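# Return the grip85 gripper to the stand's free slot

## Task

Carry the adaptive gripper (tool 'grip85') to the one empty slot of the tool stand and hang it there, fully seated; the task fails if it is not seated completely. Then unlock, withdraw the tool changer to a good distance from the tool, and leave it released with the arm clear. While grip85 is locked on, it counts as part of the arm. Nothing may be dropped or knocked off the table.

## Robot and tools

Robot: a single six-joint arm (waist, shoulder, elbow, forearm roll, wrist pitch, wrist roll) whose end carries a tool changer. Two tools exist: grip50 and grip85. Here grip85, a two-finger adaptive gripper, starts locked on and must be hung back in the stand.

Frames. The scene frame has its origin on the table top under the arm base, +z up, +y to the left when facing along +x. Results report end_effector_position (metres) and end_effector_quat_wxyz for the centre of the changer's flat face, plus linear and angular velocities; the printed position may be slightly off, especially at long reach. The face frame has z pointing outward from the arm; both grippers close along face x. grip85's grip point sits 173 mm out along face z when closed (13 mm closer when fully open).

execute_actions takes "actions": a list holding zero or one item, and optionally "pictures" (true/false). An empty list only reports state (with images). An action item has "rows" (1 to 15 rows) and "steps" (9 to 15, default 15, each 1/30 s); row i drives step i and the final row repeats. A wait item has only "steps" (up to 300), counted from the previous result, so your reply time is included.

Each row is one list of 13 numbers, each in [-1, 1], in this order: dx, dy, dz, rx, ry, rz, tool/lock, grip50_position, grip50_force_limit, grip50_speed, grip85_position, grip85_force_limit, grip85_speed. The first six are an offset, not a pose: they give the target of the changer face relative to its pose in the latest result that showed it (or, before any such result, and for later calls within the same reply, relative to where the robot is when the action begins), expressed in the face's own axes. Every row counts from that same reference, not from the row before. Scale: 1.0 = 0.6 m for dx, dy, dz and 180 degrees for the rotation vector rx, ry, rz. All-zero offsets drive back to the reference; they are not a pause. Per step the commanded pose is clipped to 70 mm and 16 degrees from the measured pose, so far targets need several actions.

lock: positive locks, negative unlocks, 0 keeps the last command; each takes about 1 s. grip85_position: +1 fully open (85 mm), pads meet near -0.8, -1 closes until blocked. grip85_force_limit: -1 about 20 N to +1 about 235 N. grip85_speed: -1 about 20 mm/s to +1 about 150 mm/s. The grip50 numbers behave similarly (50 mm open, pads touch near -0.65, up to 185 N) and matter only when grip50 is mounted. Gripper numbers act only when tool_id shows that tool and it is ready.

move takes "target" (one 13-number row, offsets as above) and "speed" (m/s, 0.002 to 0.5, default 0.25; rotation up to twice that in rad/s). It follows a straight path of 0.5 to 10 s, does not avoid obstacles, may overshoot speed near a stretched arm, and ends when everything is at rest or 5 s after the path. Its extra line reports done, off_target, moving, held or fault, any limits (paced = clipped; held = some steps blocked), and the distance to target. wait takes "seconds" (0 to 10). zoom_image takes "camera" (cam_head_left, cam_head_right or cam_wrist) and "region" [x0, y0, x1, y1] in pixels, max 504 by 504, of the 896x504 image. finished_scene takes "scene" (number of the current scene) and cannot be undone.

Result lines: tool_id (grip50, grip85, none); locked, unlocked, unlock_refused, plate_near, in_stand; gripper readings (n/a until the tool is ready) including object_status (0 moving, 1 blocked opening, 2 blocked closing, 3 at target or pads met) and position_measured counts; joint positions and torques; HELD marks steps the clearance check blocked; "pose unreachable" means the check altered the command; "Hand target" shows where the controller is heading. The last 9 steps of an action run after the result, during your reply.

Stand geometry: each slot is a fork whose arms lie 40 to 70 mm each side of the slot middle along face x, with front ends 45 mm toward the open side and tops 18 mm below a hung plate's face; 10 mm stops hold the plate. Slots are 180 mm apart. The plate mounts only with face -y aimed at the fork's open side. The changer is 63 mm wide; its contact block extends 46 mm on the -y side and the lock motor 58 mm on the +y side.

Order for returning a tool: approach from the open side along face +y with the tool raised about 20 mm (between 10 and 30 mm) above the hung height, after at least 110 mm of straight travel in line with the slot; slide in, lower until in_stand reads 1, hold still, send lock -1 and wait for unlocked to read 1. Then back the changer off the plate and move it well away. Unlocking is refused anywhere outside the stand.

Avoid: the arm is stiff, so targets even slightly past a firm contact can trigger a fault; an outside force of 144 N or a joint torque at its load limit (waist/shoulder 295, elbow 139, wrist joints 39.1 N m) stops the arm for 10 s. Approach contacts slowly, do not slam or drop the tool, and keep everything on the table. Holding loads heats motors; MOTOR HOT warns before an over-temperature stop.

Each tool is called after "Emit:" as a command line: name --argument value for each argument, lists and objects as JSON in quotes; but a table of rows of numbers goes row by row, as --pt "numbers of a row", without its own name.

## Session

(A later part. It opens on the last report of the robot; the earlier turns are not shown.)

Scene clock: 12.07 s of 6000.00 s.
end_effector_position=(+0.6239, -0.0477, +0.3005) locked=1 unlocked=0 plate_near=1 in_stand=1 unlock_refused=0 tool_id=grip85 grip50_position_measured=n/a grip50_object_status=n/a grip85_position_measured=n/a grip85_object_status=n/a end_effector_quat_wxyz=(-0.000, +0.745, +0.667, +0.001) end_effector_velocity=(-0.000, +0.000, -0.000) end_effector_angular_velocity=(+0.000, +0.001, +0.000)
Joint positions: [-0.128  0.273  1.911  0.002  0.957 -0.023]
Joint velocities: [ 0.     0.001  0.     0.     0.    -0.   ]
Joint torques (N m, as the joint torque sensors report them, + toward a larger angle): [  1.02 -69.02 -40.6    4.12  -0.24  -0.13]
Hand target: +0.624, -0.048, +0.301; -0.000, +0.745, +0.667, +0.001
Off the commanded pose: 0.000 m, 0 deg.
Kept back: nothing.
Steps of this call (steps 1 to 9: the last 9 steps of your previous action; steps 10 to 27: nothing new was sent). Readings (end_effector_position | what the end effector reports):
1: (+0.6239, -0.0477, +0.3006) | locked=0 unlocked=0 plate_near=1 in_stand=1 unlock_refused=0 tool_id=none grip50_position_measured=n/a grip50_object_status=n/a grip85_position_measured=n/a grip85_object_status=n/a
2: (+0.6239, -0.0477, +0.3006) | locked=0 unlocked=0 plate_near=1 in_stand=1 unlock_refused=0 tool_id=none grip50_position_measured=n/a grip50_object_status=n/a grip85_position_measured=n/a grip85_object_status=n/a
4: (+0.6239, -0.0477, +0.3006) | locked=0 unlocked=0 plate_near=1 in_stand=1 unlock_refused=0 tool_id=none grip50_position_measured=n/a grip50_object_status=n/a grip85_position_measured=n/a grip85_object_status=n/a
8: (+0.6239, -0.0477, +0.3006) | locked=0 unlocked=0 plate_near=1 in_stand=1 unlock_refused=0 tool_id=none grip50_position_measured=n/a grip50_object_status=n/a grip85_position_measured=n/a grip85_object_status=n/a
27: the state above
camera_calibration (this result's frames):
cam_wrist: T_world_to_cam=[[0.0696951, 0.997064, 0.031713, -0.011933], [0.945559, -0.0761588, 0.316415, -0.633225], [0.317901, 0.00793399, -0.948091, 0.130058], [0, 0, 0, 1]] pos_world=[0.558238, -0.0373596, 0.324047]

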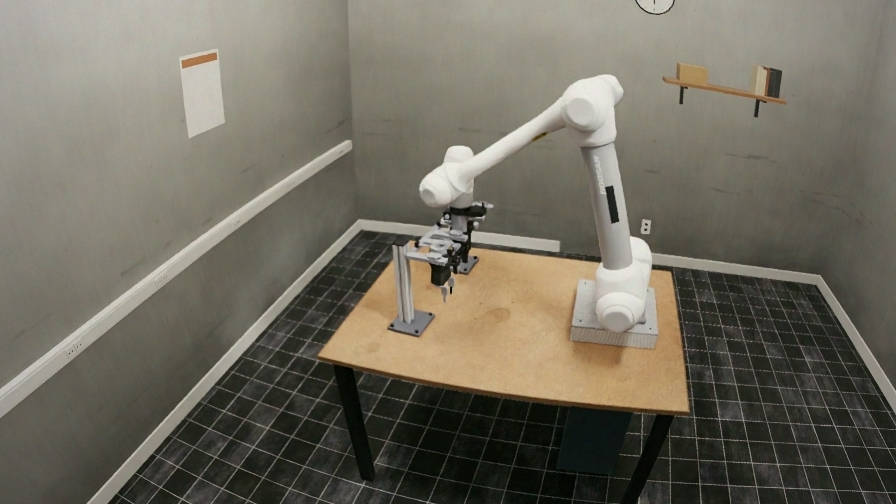

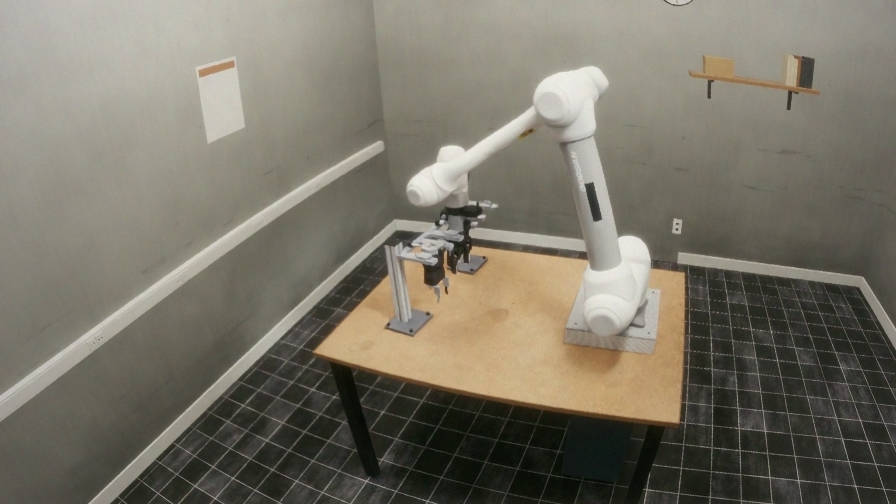

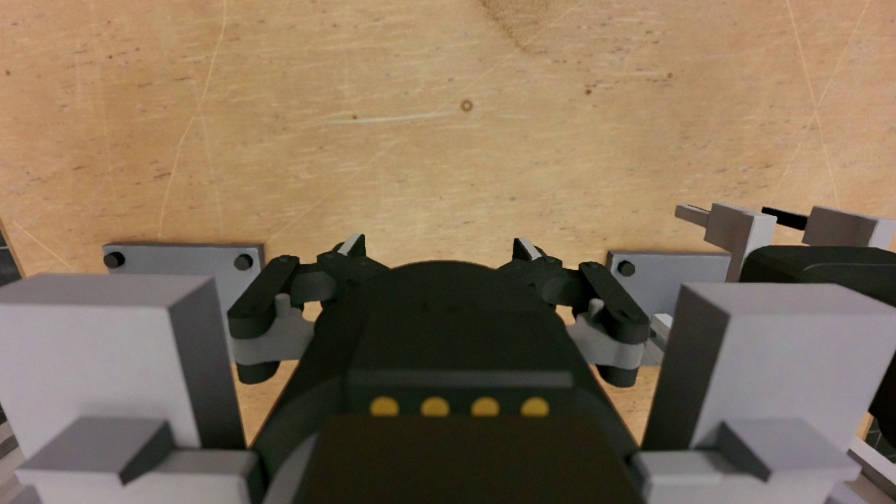

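Emit:
move --target '[0,0,-0.0335,0,0,0,0,0,0,0,1,0,0]' --speed 0.07

Emit:
move --target '[0,-0.2,0,0,0,0,0,0,0,0,1,0,0]' --speed 0.25

Emit:
move --target '[-0.3,0,0,0,0,0,0,0,0,0,1,0,0]' --speed 0.3

Emit:
move --target '[0,0.198,0,0,0,0,0,0,0,0,1,0,0]' --speed 0.15

Scene clock: 14.20 s of 6000.00 s.
end_effector_position=(+0.6239, -0.0477, +0.3206) locked=1 unlocked=0 plate_near=1 in_stand=0 unlock_refused=0 tool_id=grip85 grip50_position_measured=n/a grip50_object_status=n/a grip85_position_measured=n/a grip85_object_status=n/a end_effector_quat_wxyz=(-0.000, +0.745, +0.667, +0.001) end_effector_velocity=(-0.000, -0.000, +0.001) end_effector_angular_velocity=(-0.000, -0.001, -0.000)
Joint positions: [-0.128  0.253  1.893  0.002  0.994 -0.023]
Joint velocities: [-0.    -0.001  0.    -0.     0.001  0.   ]
Joint torques (N m, as the joint torque sensors report them, + toward a larger angle): [  1.27 -75.97 -46.43   3.7    0.21  -0.08]
Hand target: +0.624, -0.048, +0.321; -0.000, +0.745, +0.667, +0.001
Off the commanded pose: 0.000 m, 0 deg.
Kept back: nothing.
move: done
camera_calibration (this result's frames):
cam_wrist: T_world_to_cam=[[0.0696455, 0.997066, 0.0317618, -0.0125553], [0.94557, -0.0761271, 0.31639, -0.639583], [0.31788, 0.00799781, -0.948097, 0.149113], [0, 0, 0, 1]] pos_world=[0.558245, -0.0373636, 0.34413]

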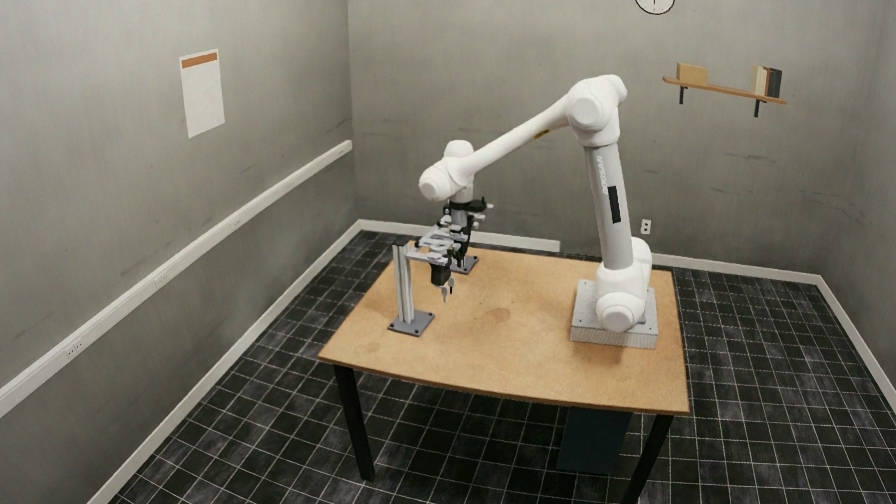

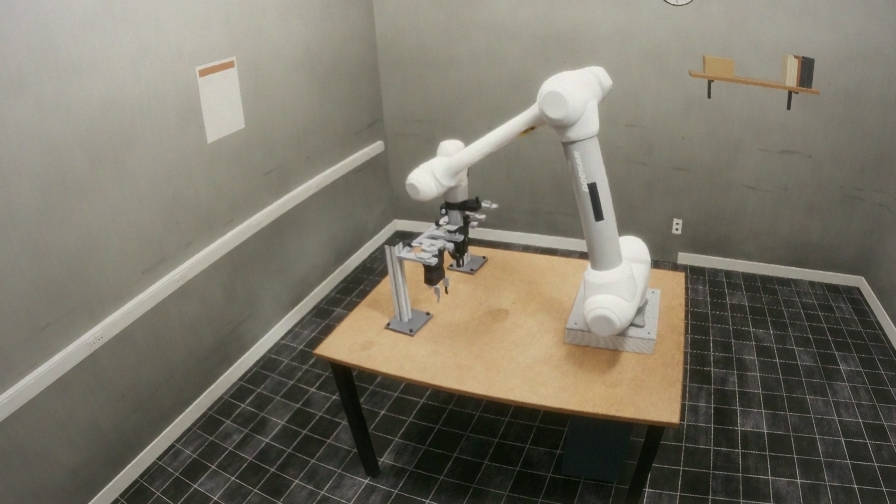

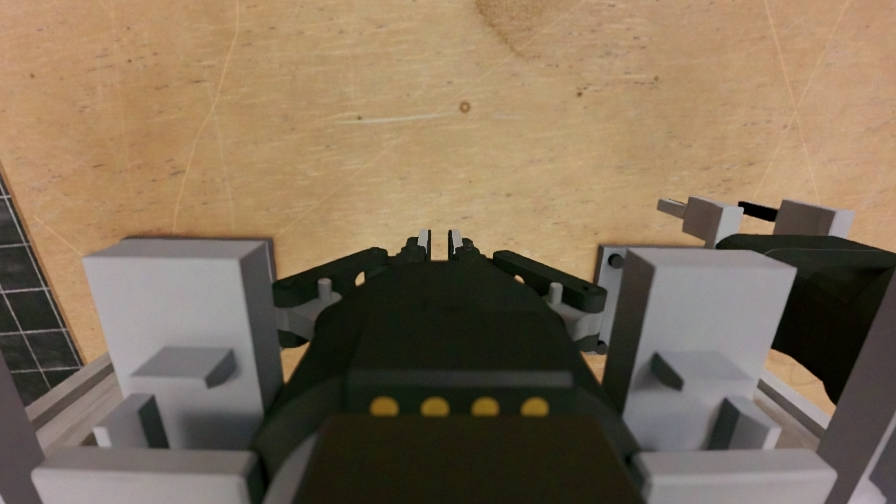

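Scene clock: 15.10 s of 6000.00 s.
end_effector_position=(+0.5047, -0.0346, +0.3208) locked=1 unlocked=0 plate_near=1 in_stand=0 unlock_refused=0 tool_id=grip85 grip50_position_measured=n/a grip50_object_status=n/a grip85_position_measured=n/a grip85_object_status=n/a end_effector_quat_wxyz=(-0.000, +0.745, +0.667, +0.001) end_effector_velocity=(-0.001, +0.000, -0.000) end_effector_angular_velocity=(+0.000, +0.001, -0.001)
Joint positions: [-0.133  0.077  2.109  0.002  0.955 -0.028]
Joint velocities: [-0.    -0.     0.001  0.    -0.     0.001]
Joint torques (N m, as the joint torque sensors report them, + toward a larger angle): [  1.67 -55.4  -45.75   3.71  -0.06  -0.19]
Hand target: +0.505, -0.035, +0.321; -0.000, +0.745, +0.667, +0.001
Off the commanded pose: 0.000 m, 0 deg.
Kept back: nothing.
move: done
camera_calibration (this result's frames):
cam_wrist: T_world_to_cam=[[0.0695994, 0.997072, 0.0316816, -0.0172762], [0.945521, -0.0760593, 0.316552, -0.525971], [0.318035, 0.0079238, -0.948046, 0.186959], [0, 0, 0, 1]] pos_world=[0.43906, -0.0242608, 0.344291]

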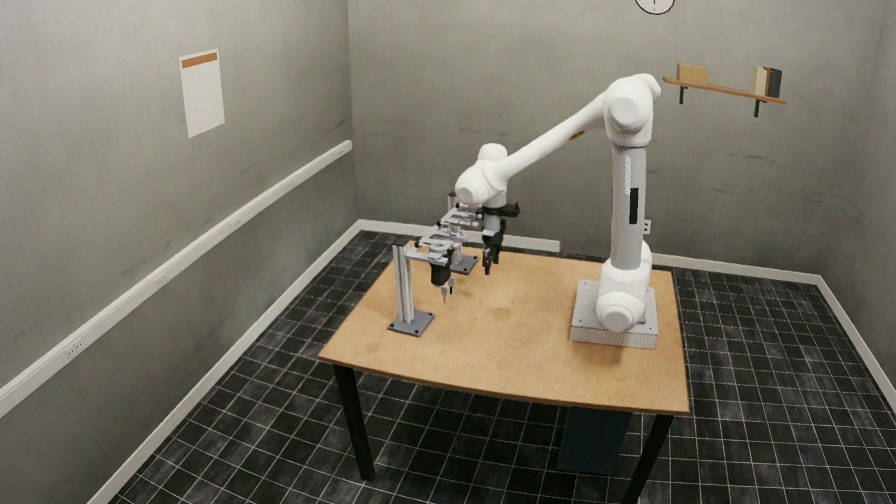

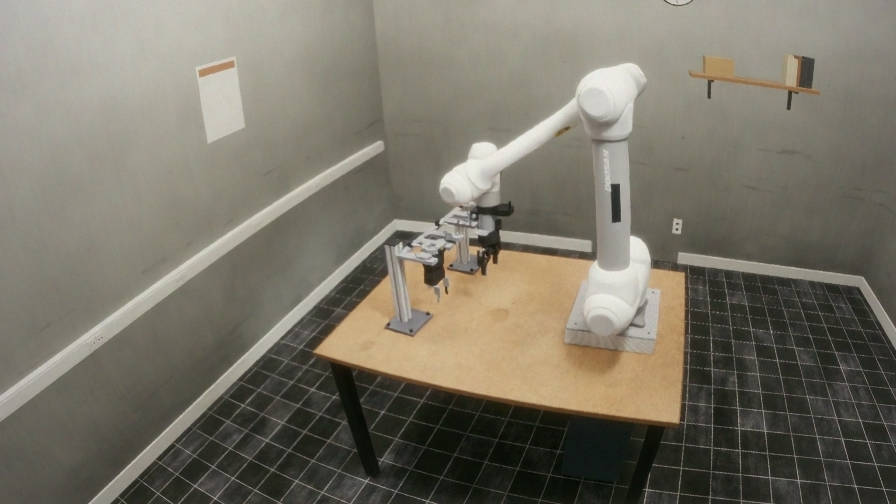

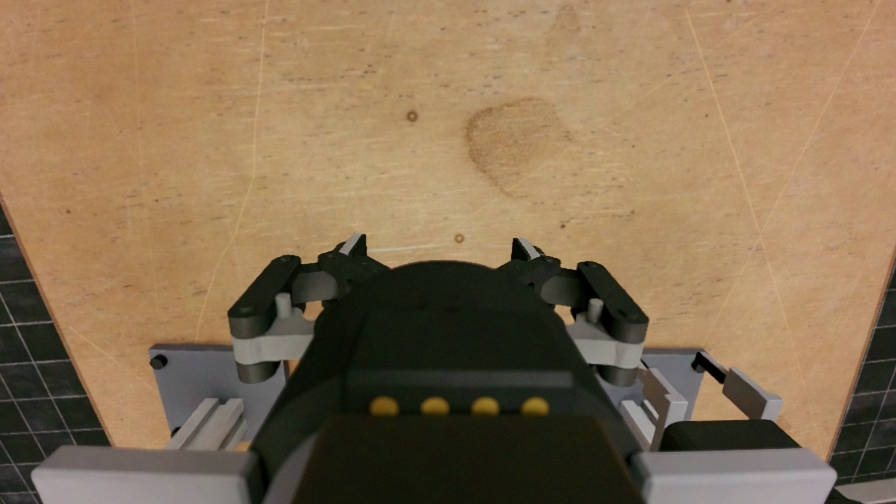

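Scene clock: 16.13 s of 6000.00 s.
end_effector_position=(+0.4849, -0.2138, +0.3204) locked=1 unlocked=0 plate_near=1 in_stand=0 unlock_refused=0 tool_id=grip85 grip50_position_measured=n/a grip50_object_status=n/a grip85_position_measured=3 grip85_object_status=3 end_effector_quat_wxyz=(+0.000, +0.745, +0.667, +0.001) end_effector_velocity=(+0.000, -0.001, -0.000) end_effector_angular_velocity=(+0.000, +0.000, -0.000)
Joint positions: [-0.477  0.114  2.067  0.002  0.959 -0.372]
Joint velocities: [-0.001  0.001 -0.001  0.     0.    -0.001]
Joint torques (N m, as the joint torque sensors report them, + toward a larger angle): [ -0.21 -58.74 -44.96   3.71   0.11   0.27]
Hand target: +0.485, -0.214, +0.320; +0.000, +0.745, +0.667, +0.001
Off the commanded pose: 0.000 m, 0 deg.
Kept back: nothing.
move: done
camera_calibration (this result's frames):
cam_wrist: T_world_to_cam=[[0.0695206, 0.997091, 0.0312444, 0.162934], [0.945587, -0.0758443, 0.316407, -0.52069], [0.317856, 0.00754751, -0.948109, 0.194378], [0, 0, 0, 1]] pos_world=[0.419246, -0.203418, 0.343951]

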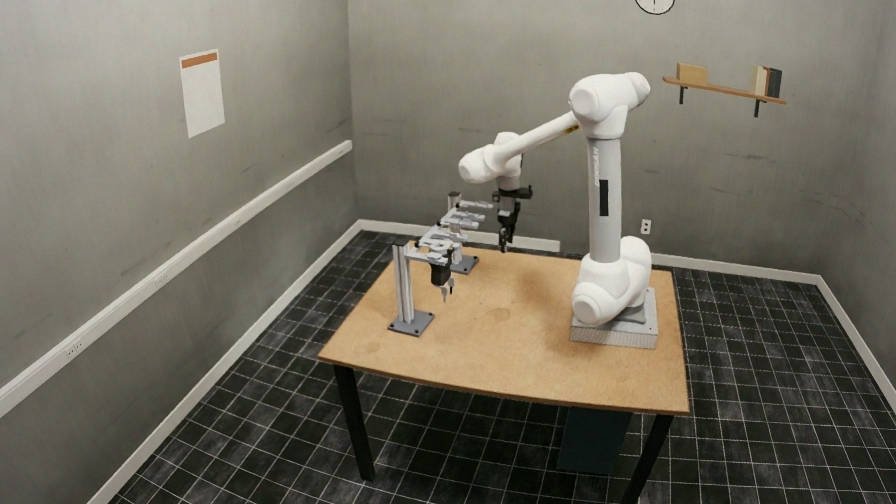

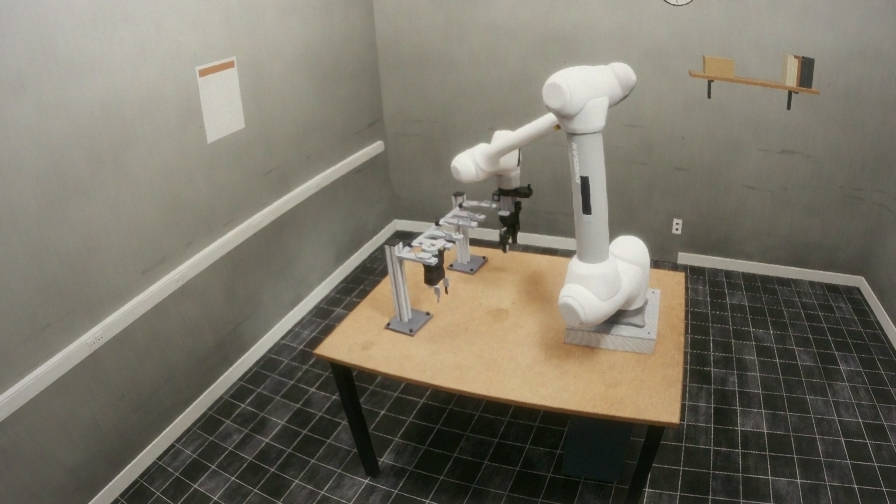

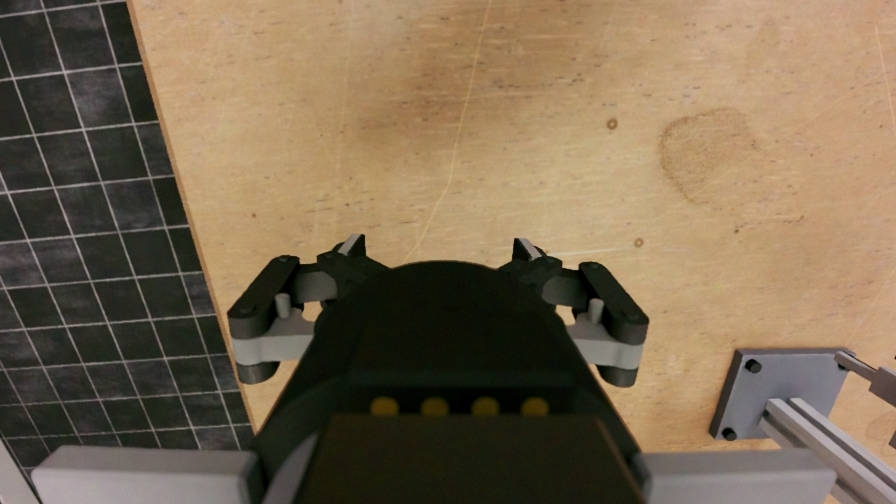

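Scene clock: 17.30 s of 6000.00 s.
end_effector_position=(+0.6030, -0.2267, +0.3203) locked=1 unlocked=0 plate_near=1 in_stand=0 unlock_refused=0 tool_id=grip85 grip50_position_measured=n/a grip50_object_status=n/a grip85_position_measured=3 grip85_object_status=3 end_effector_quat_wxyz=(+0.000, +0.745, +0.667, +0.001) end_effector_velocity=(+0.000, +0.000, -0.000) end_effector_angular_velocity=(+0.000, +0.000, +0.000)
Joint positions: [-0.409  0.28   1.858  0.002  1.003 -0.305]
Joint velocities: [ 0.     0.001 -0.     0.     0.    -0.   ]
Joint torques (N m, as the joint torque sensors report them, + toward a larger angle): [  1.6  -78.9  -47.03   3.94   0.07  -0.16]
Hand target: +0.603, -0.227, +0.320; +0.000, +0.745, +0.667, +0.001
Off the commanded pose: 0.000 m, 0 deg.
Kept back: nothing.
move: done
camera_calibration (this result's frames):
cam_wrist: T_world_to_cam=[[0.0695359, 0.997088, 0.0313213, 0.167579], [0.945569, -0.0758837, 0.316449, -0.63328], [0.317904, 0.0076119, -0.948092, 0.15679], [0, 0, 0, 1]] pos_world=[0.537313, -0.21634, 0.343803]

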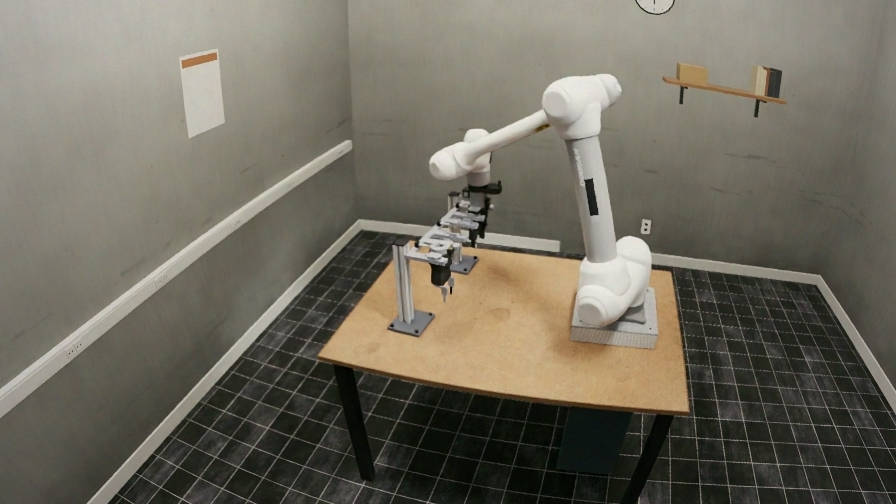

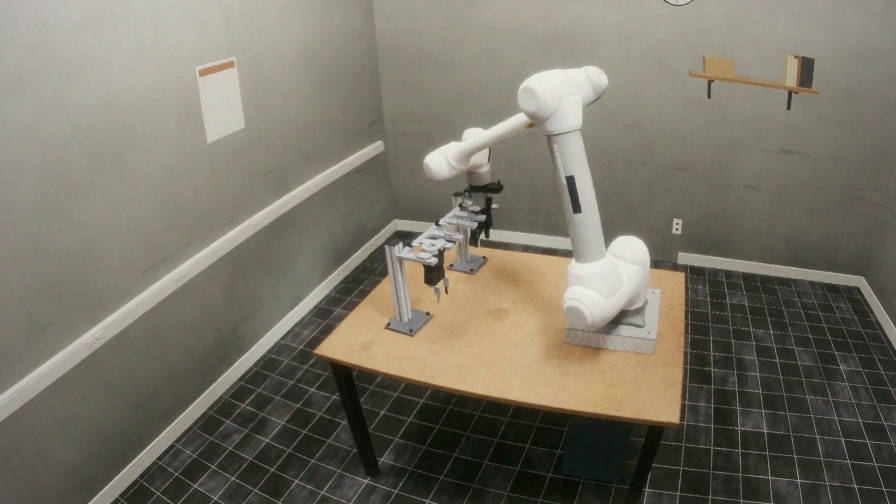

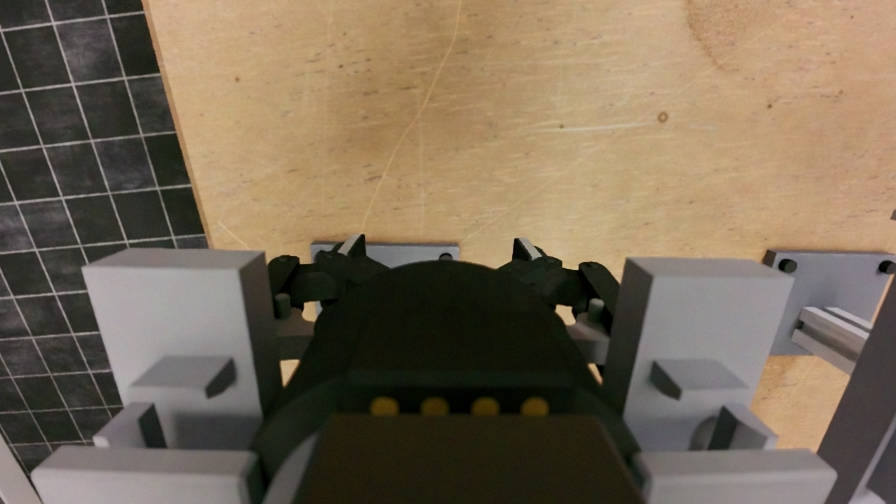

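Emit:
move --target '[-0.0002,0.0031,0.011,0,0,0,0,0,0,0,1,0,0]' --speed 0.03

Scene clock: 18.23 s of 6000.00 s.
end_effector_position=(+0.6048, -0.2270, +0.3137) locked=1 unlocked=0 plate_near=1 in_stand=0 unlock_refused=0 tool_id=grip85 grip50_position_measured=n/a grip50_object_status=n/a grip85_position_measured=3 grip85_object_status=3 end_effector_quat_wxyz=(+0.000, +0.745, +0.667, +0.001) end_effector_velocity=(+0.000, -0.000, +0.000) end_effector_angular_velocity=(-0.000, -0.001, +0.001)
Joint positions: [-0.409  0.289  1.86   0.002  0.992 -0.304]
Joint velocities: [ 0.     0.    -0.    -0.    -0.    -0.001]
Joint torques (N m, as the joint torque sensors report them, + toward a larger angle): [  2.34 -79.48 -46.25   3.76   0.07  -0.2 ]
Hand target: +0.605, -0.227, +0.314; +0.000, +0.745, +0.667, +0.001
Off the commanded pose: 0.000 m, 0 deg.
Kept back: nothing.
move: done
camera_calibration (this result's frames):
cam_wrist: T_world_to_cam=[[0.0695207, 0.997089, 0.0313025, 0.167984], [0.945571, -0.0758632, 0.316451, -0.632946], [0.317904, 0.0075989, -0.948092, 0.149959], [0, 0, 0, 1]] pos_world=[0.539144, -0.216652, 0.337212]

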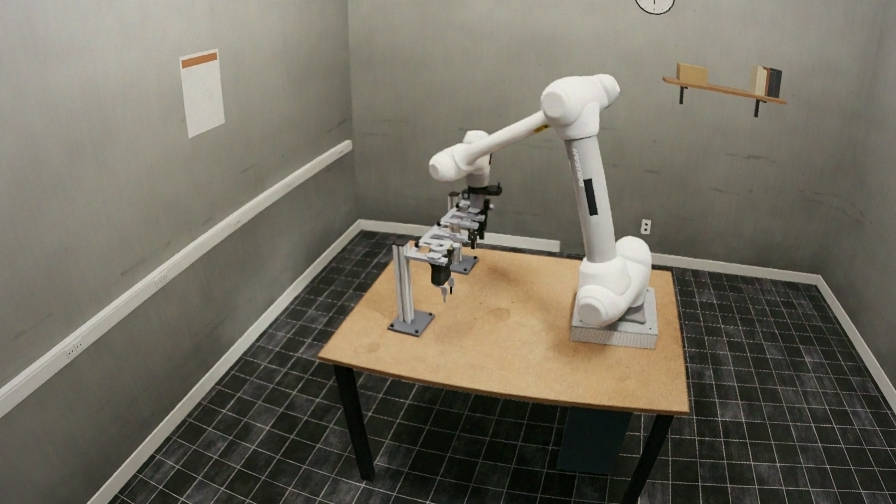

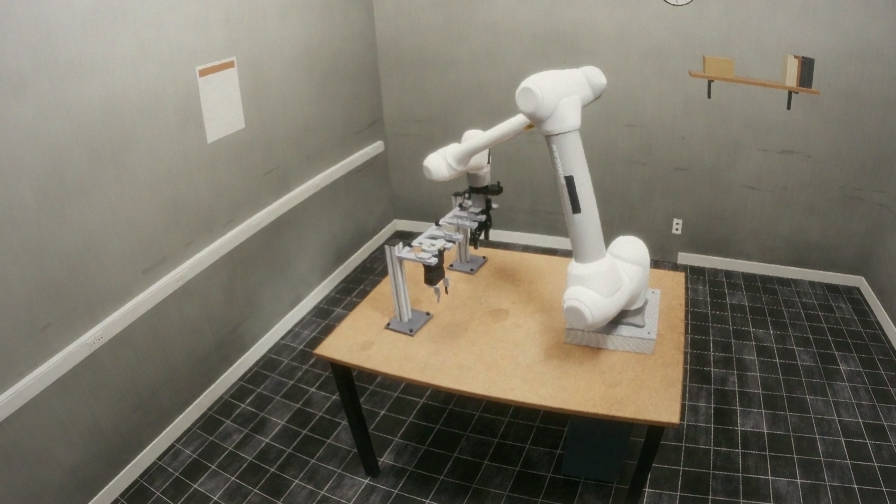

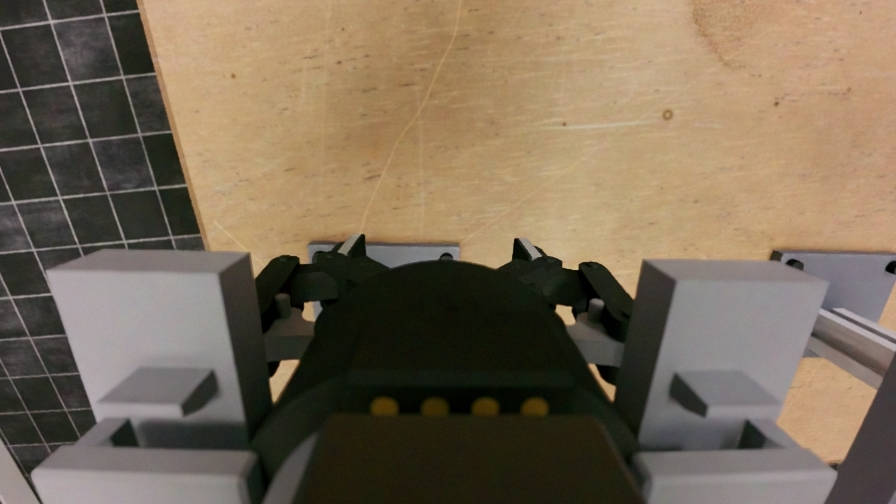

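Consistent with the earlier 0.3123 view. Step to 0.310.

Emit:
execute_actions --actions '[{"rows":[[0,0,0.002,0,0,0,0,0,0,0,1,0,0],[0,0,0.004,0,0,0,0,0,0,0,1,0,0],[0,0,0.006,0,0,0,0,0,0,0,1,0,0]],"steps":15}]'

Scene clock: 18.63 s of 6000.00 s.
end_effector_position=(+0.6048, -0.2270, +0.3103) locked=1 unlocked=0 plate_near=1 in_stand=0 unlock_refused=0 tool_id=grip85 grip50_position_measured=n/a grip50_object_status=n/a grip85_position_measured=3 grip85_object_status=3 end_effector_quat_wxyz=(-0.000, +0.745, +0.667, +0.001) end_effector_velocity=(+0.001, -0.000, -0.004) end_effector_angular_velocity=(-0.001, -0.003, +0.001)
Joint positions: [-0.409  0.292  1.863  0.002  0.986 -0.304]
Joint velocities: [ 0.     0.005  0.003 -0.    -0.011 -0.   ]
Joint torques (N m, as the joint torque sensors report them, + toward a larger angle): [  1.31 -81.6  -46.93   3.91   0.18  -0.16]
Steps of this call (steps 1 to 6: nothing new was sent; steps 7 to 12: the first 6 steps of this action). Readings (end_effector_position | what the end effector reports):
7: (+0.6048, -0.2270, +0.3136) | locked=1 unlocked=0 plate_near=1 in_stand=0 unlock_refused=0 tool_id=grip85 grip50_position_measured=n/a grip50_object_status=n/a grip85_position_measured=3 grip85_object_status=3
8: (+0.6048, -0.2270, +0.3131) | locked=1 unlocked=0 plate_near=1 in_stand=0 unlock_refused=0 tool_id=grip85 grip50_position_measured=n/a grip50_object_status=n/a grip85_position_measured=3 grip85_object_status=3
10: (+0.6048, -0.2270, +0.3112) | locked=1 unlocked=0 plate_near=1 in_stand=0 unlock_refused=0 tool_id=grip85 grip50_position_measured=n/a grip50_object_status=n/a grip85_position_measured=3 grip85_object_status=3
12: the state above

Emit:
execute_actions --actions '[{"rows":[[0,0,0.0015,0,0,0,0,0,0,0,1,0,0],[0,0,0.0026,0,0,0,0,0,0,0,1,0,0]],"steps":15}]'

Scene clock: 19.13 s of 6000.00 s.
end_effector_position=(+0.6048, -0.2270, +0.3088) locked=1 unlocked=0 plate_near=1 in_stand=0 unlock_refused=0 tool_id=grip85 grip50_position_measured=n/a grip50_object_status=n/a grip85_position_measured=3 grip85_object_status=3 end_effector_quat_wxyz=(-0.000, +0.745, +0.667, +0.001) end_effector_velocity=(+0.000, -0.000, -0.001) end_effector_angular_velocity=(-0.000, +0.000, +0.000)
Joint positions: [-0.409  0.293  1.864  0.002  0.983 -0.304]
Joint velocities: [-0.     0.002  0.001 -0.    -0.002 -0.   ]
Joint torques (N m, as the joint torque sensors report them, + toward a larger angle): [  1.91 -80.72 -45.8    3.82   0.03  -0.14]
Off your previous action's commanded pose: 0.000 m, 0 deg at its last step (step 9 of this call).
Steps of this call (steps 1 to 9: the last 9 steps of your previous action; steps 10 to 15: the first 6 steps of this action). Readings (end_effector_position | what the end effector reports):
10: (+0.6048, -0.2270, +0.3101) | locked=1 unlocked=0 plate_near=1 in_stand=0 unlock_refused=0 tool_id=grip85 grip50_position_measured=n/a grip50_object_status=n/a grip85_position_measured=3 grip85_object_status=3
11: (+0.6048, -0.2270, +0.3098) | locked=1 unlocked=0 plate_near=1 in_stand=0 unlock_refused=0 tool_id=grip85 grip50_position_measured=n/a grip50_object_status=n/a grip85_position_measured=3 grip85_object_status=3
13: (+0.6048, -0.2270, +0.3090) | locked=1 unlocked=0 plate_near=1 in_stand=0 unlock_refused=0 tool_id=grip85 grip50_position_measured=n/a grip50_object_status=n/a grip85_position_measured=3 grip85_object_status=3
15: the state above

Emit:
move --target '[0,0,0.0128,0,0,0,0,0,0,0,1,0,0]' --speed 0.02

Scene clock: 20.13 s of 6000.00 s.
end_effector_position=(+0.6048, -0.2270, +0.3011) locked=1 unlocked=0 plate_near=1 in_stand=1 unlock_refused=0 tool_id=grip85 grip50_position_measured=n/a grip50_object_status=n/a grip85_position_measured=3 grip85_object_status=3 end_effector_quat_wxyz=(-0.000, +0.745, +0.667, +0.001) end_effector_velocity=(-0.000, -0.000, +0.000) end_effector_angular_velocity=(-0.000, -0.001, -0.000)
Joint positions: [-0.409  0.3    1.871  0.002  0.969 -0.304]
Joint velocities: [-0.    -0.     0.     0.    -0.001 -0.   ]
Joint torques (N m, as the joint torque sensors report them, + toward a larger angle): [  1.27 -79.89 -45.68   3.66   0.08  -0.31]
Hand target: +0.605, -0.227, +0.301; -0.000, +0.745, +0.667, +0.001
Off your previous action's commanded pose: 0.000 m, 0 deg at its last step (step 9 of this call).
Off the commanded pose: 0.000 m, 0 deg.
Kept back: nothing.
move: done
camera_calibration (this result's frames):
cam_wrist: T_world_to_cam=[[0.0695281, 0.997088, 0.0313158, 0.168346], [0.945608, -0.0758736, 0.316337, -0.628941], [0.317791, 0.00761818, -0.94813, 0.138137], [0, 0, 0, 1]] pos_world=[0.539128, -0.216628, 0.324657]

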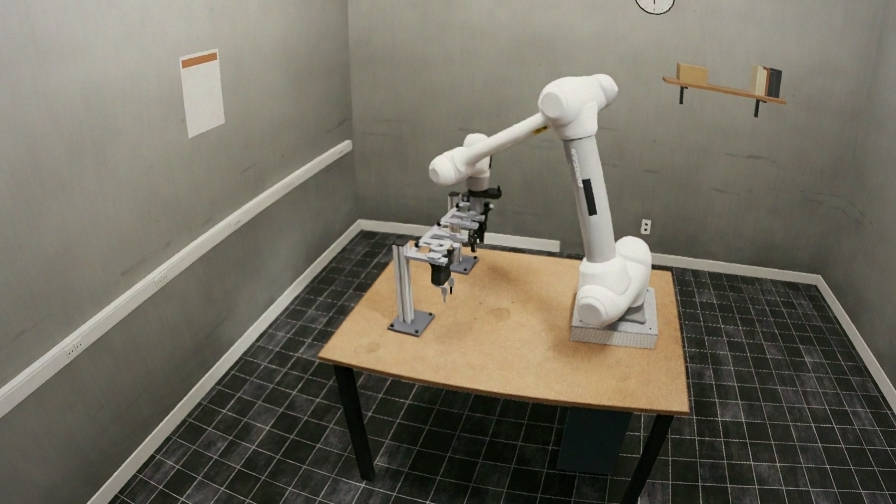

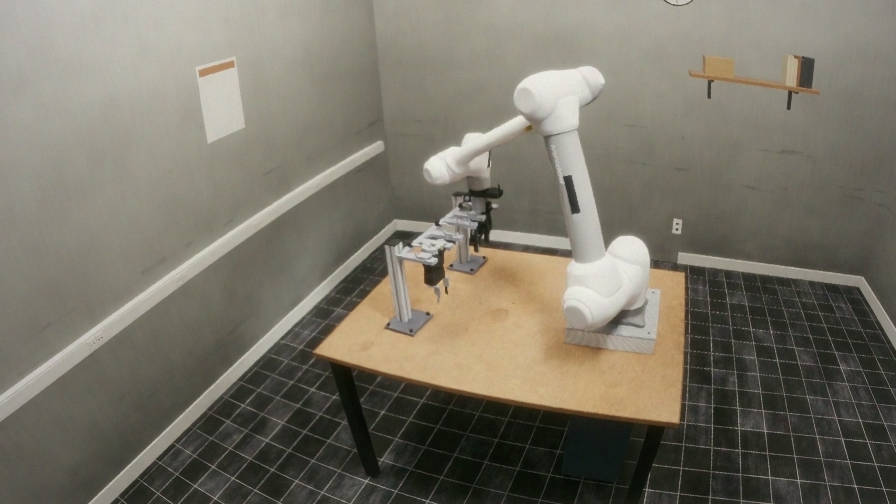

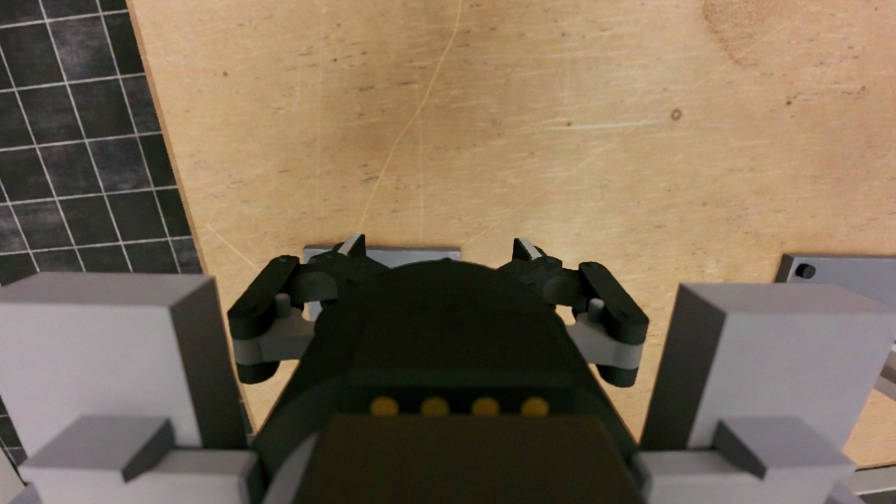

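Emit:
execute_actions --actions '[{"rows":[[0,0,0.0008,0,0,0,0,0,0,0,1,0,0],[0,0,0.0008,0,0,0,0,0,0,0,1,0,0],[0,0,0.0008,0,0,0,0,0,0,0,1,0,0],[0,0,0.0008,0,0,0,0,0,0,0,1,0,0],[0,0,0.0008,0,0,0,-1,0,0,0,1,0,0]],"steps":15}]'

Emit:
execute_actions --actions '[{"steps":32}]'

Scene clock: 20.63 s of 6000.00 s.
end_effector_position=(+0.6048, -0.2270, +0.3006) locked=1 unlocked=0 plate_near=1 in_stand=1 unlock_refused=0 tool_id=grip85 grip50_position_measured=n/a grip50_object_status=n/a grip85_position_measured=3 grip85_object_status=3 end_effector_quat_wxyz=(-0.000, +0.745, +0.667, +0.001) end_effector_velocity=(-0.000, +0.000, -0.000) end_effector_angular_velocity=(+0.000, +0.000, +0.001)
Joint positions: [-0.409  0.301  1.871  0.002  0.968 -0.304]
Joint velocities: [ 0.     0.     0.001  0.    -0.    -0.001]
Joint torques (N m, as the joint torque sensors report them, + toward a larger angle): [  0.67 -73.59 -41.31   3.87   0.07  -0.14]
Steps of this call (steps 1 to 9: nothing new was sent; steps 10 to 15: the first 6 steps of this action). Readings (end_effector_position | what the end effector reports):
10: (+0.6048, -0.2270, +0.3011) | locked=1 unlocked=0 plate_near=1 in_stand=1 unlock_refused=0 tool_id=grip85 grip50_position_measured=n/a grip50_object_status=n/a grip85_position_measured=3 grip85_object_status=3
11: (+0.6048, -0.2270, +0.3009) | locked=1 unlocked=0 plate_near=1 in_stand=1 unlock_refused=0 tool_id=grip85 grip50_position_measured=n/a grip50_object_status=n/a grip85_position_measured=3 grip85_object_status=3
13: (+0.6048, -0.2270, +0.3007) | locked=1 unlocked=0 plate_near=1 in_stand=1 unlock_refused=0 tool_id=grip85 grip50_position_measured=n/a grip50_object_status=n/a grip85_position_measured=3 grip85_object_status=3
15: the state above

Scene clock: 21.70 s of 6000.00 s.
end_effector_position=(+0.6048, -0.2270, +0.3006) locked=0 unlocked=1 plate_near=1 in_stand=1 unlock_refused=0 tool_id=none grip50_position_measured=n/a grip50_object_status=n/a grip85_position_measured=n/a grip85_object_status=n/a end_effector_quat_wxyz=(-0.000, +0.745, +0.667, +0.001) end_effector_velocity=(-0.000, +0.000, -0.000) end_effector_angular_velocity=(+0.000, +0.000, -0.000)
Joint positions: [-0.409  0.301  1.871  0.002  0.968 -0.304]
Joint velocities: [-0.  0.  0.  0.  0.  0.]
Joint torques (N m, as the joint torque sensors report them, + toward a larger angle): [  1.03 -70.96 -38.87   3.6    0.04  -0.05]
Hand target: +0.605, -0.227, +0.301; -0.000, +0.745, +0.667, +0.001
Off the commanded pose: 0.000 m, 0 deg.
Kept back: nothing.
Steps of this call (steps 1 to 9: the last 9 steps of your previous action; steps 10 to 32: nothing new was sent). Readings (end_effector_position | what the end effector reports):
1: (+0.6048, -0.2270, +0.3006) | locked=1 unlocked=0 plate_near=1 in_stand=1 unlock_refused=0 tool_id=grip85 grip50_position_measured=n/a grip50_object_status=n/a grip85_position_measured=3 grip85_object_status=3
2: (+0.6048, -0.2270, +0.3006) | locked=1 unlocked=0 plate_near=1 in_stand=1 unlock_refused=0 tool_id=grip85 grip50_position_measured=n/a grip50_object_status=n/a grip85_position_measured=3 grip85_object_status=3
4: (+0.6048, -0.2270, +0.3006) | locked=0 unlocked=0 plate_near=1 in_stand=1 unlock_refused=0 tool_id=none grip50_position_measured=n/a grip50_object_status=n/a grip85_position_measured=n/a grip85_object_status=n/a
8: (+0.6048, -0.2270, +0.3006) | locked=0 unlocked=0 plate_near=1 in_stand=1 unlock_refused=0 tool_id=none grip50_position_measured=n/a grip50_object_status=n/a grip85_position_measured=n/a grip85_object_status=n/a
32: the state above

Emit:
move --target '[0,0,-0.4,0,0,0,0,0,0,0,1,0,0]' --speed 0.3

Scene clock: 23.17 s of 6000.00 s.
end_effector_position=(+0.6048, -0.2275, +0.5408) locked=0 unlocked=1 plate_near=0 in_stand=0 unlock_refused=0 tool_id=none grip50_position_measured=n/a grip50_object_status=n/a grip85_position_measured=n/a grip85_object_status=n/a end_effector_quat_wxyz=(+0.000, +0.745, +0.667, +0.001) end_effector_velocity=(+0.000, +0.000, +0.000) end_effector_angular_velocity=(+0.001, +0.000, +0.000)
Joint positions: [-0.409  0.153  1.592  0.002  1.396 -0.304]
Joint velocities: [ 0.     0.001 -0.001  0.     0.001 -0.   ]
Joint torques (N m, as the joint torque sensors report them, + toward a larger angle): [  1.74 -62.44 -47.55   4.35   0.11  -0.15]
Hand target: +0.605, -0.227, +0.541; -0.000, +0.745, +0.667, +0.001
Off the commanded pose: 0.000 m, 0 deg.
Kept back: nothing.
move: done
camera_calibration (this result's frames):
cam_wrist: T_world_to_cam=[[0.0696134, 0.997086, 0.0312161, 0.161295], [0.945574, -0.0759234, 0.316426, -0.704846], [0.317874, 0.00748966, -0.948104, 0.365284], [0, 0, 0, 1]] pos_world=[0.539142, -0.217075, 0.564324]

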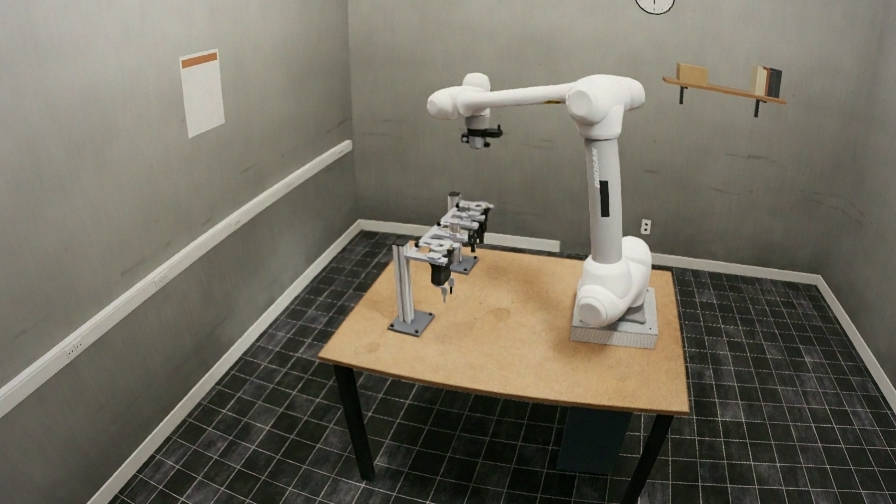

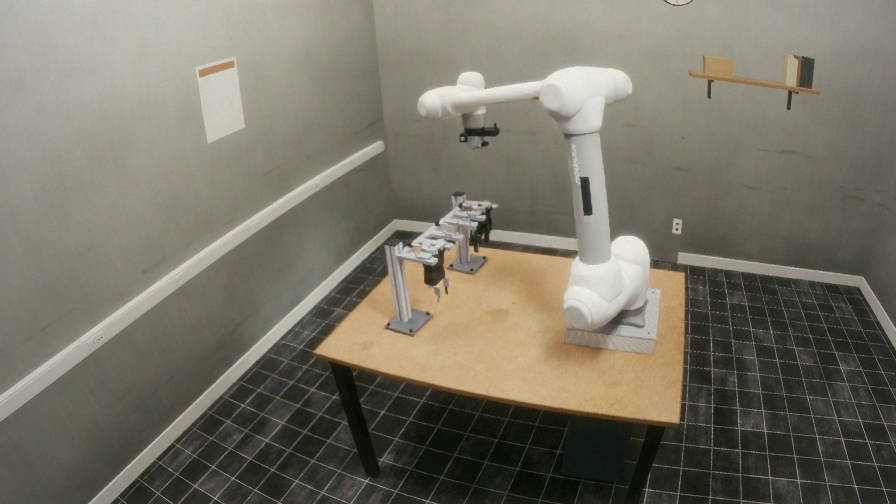

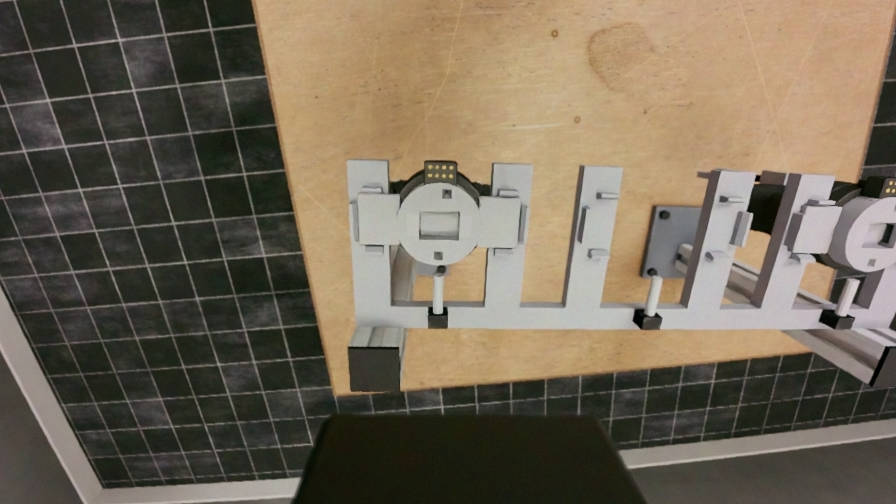

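Emit:
finished_scene --scene 2

The scene is finished: the task was done.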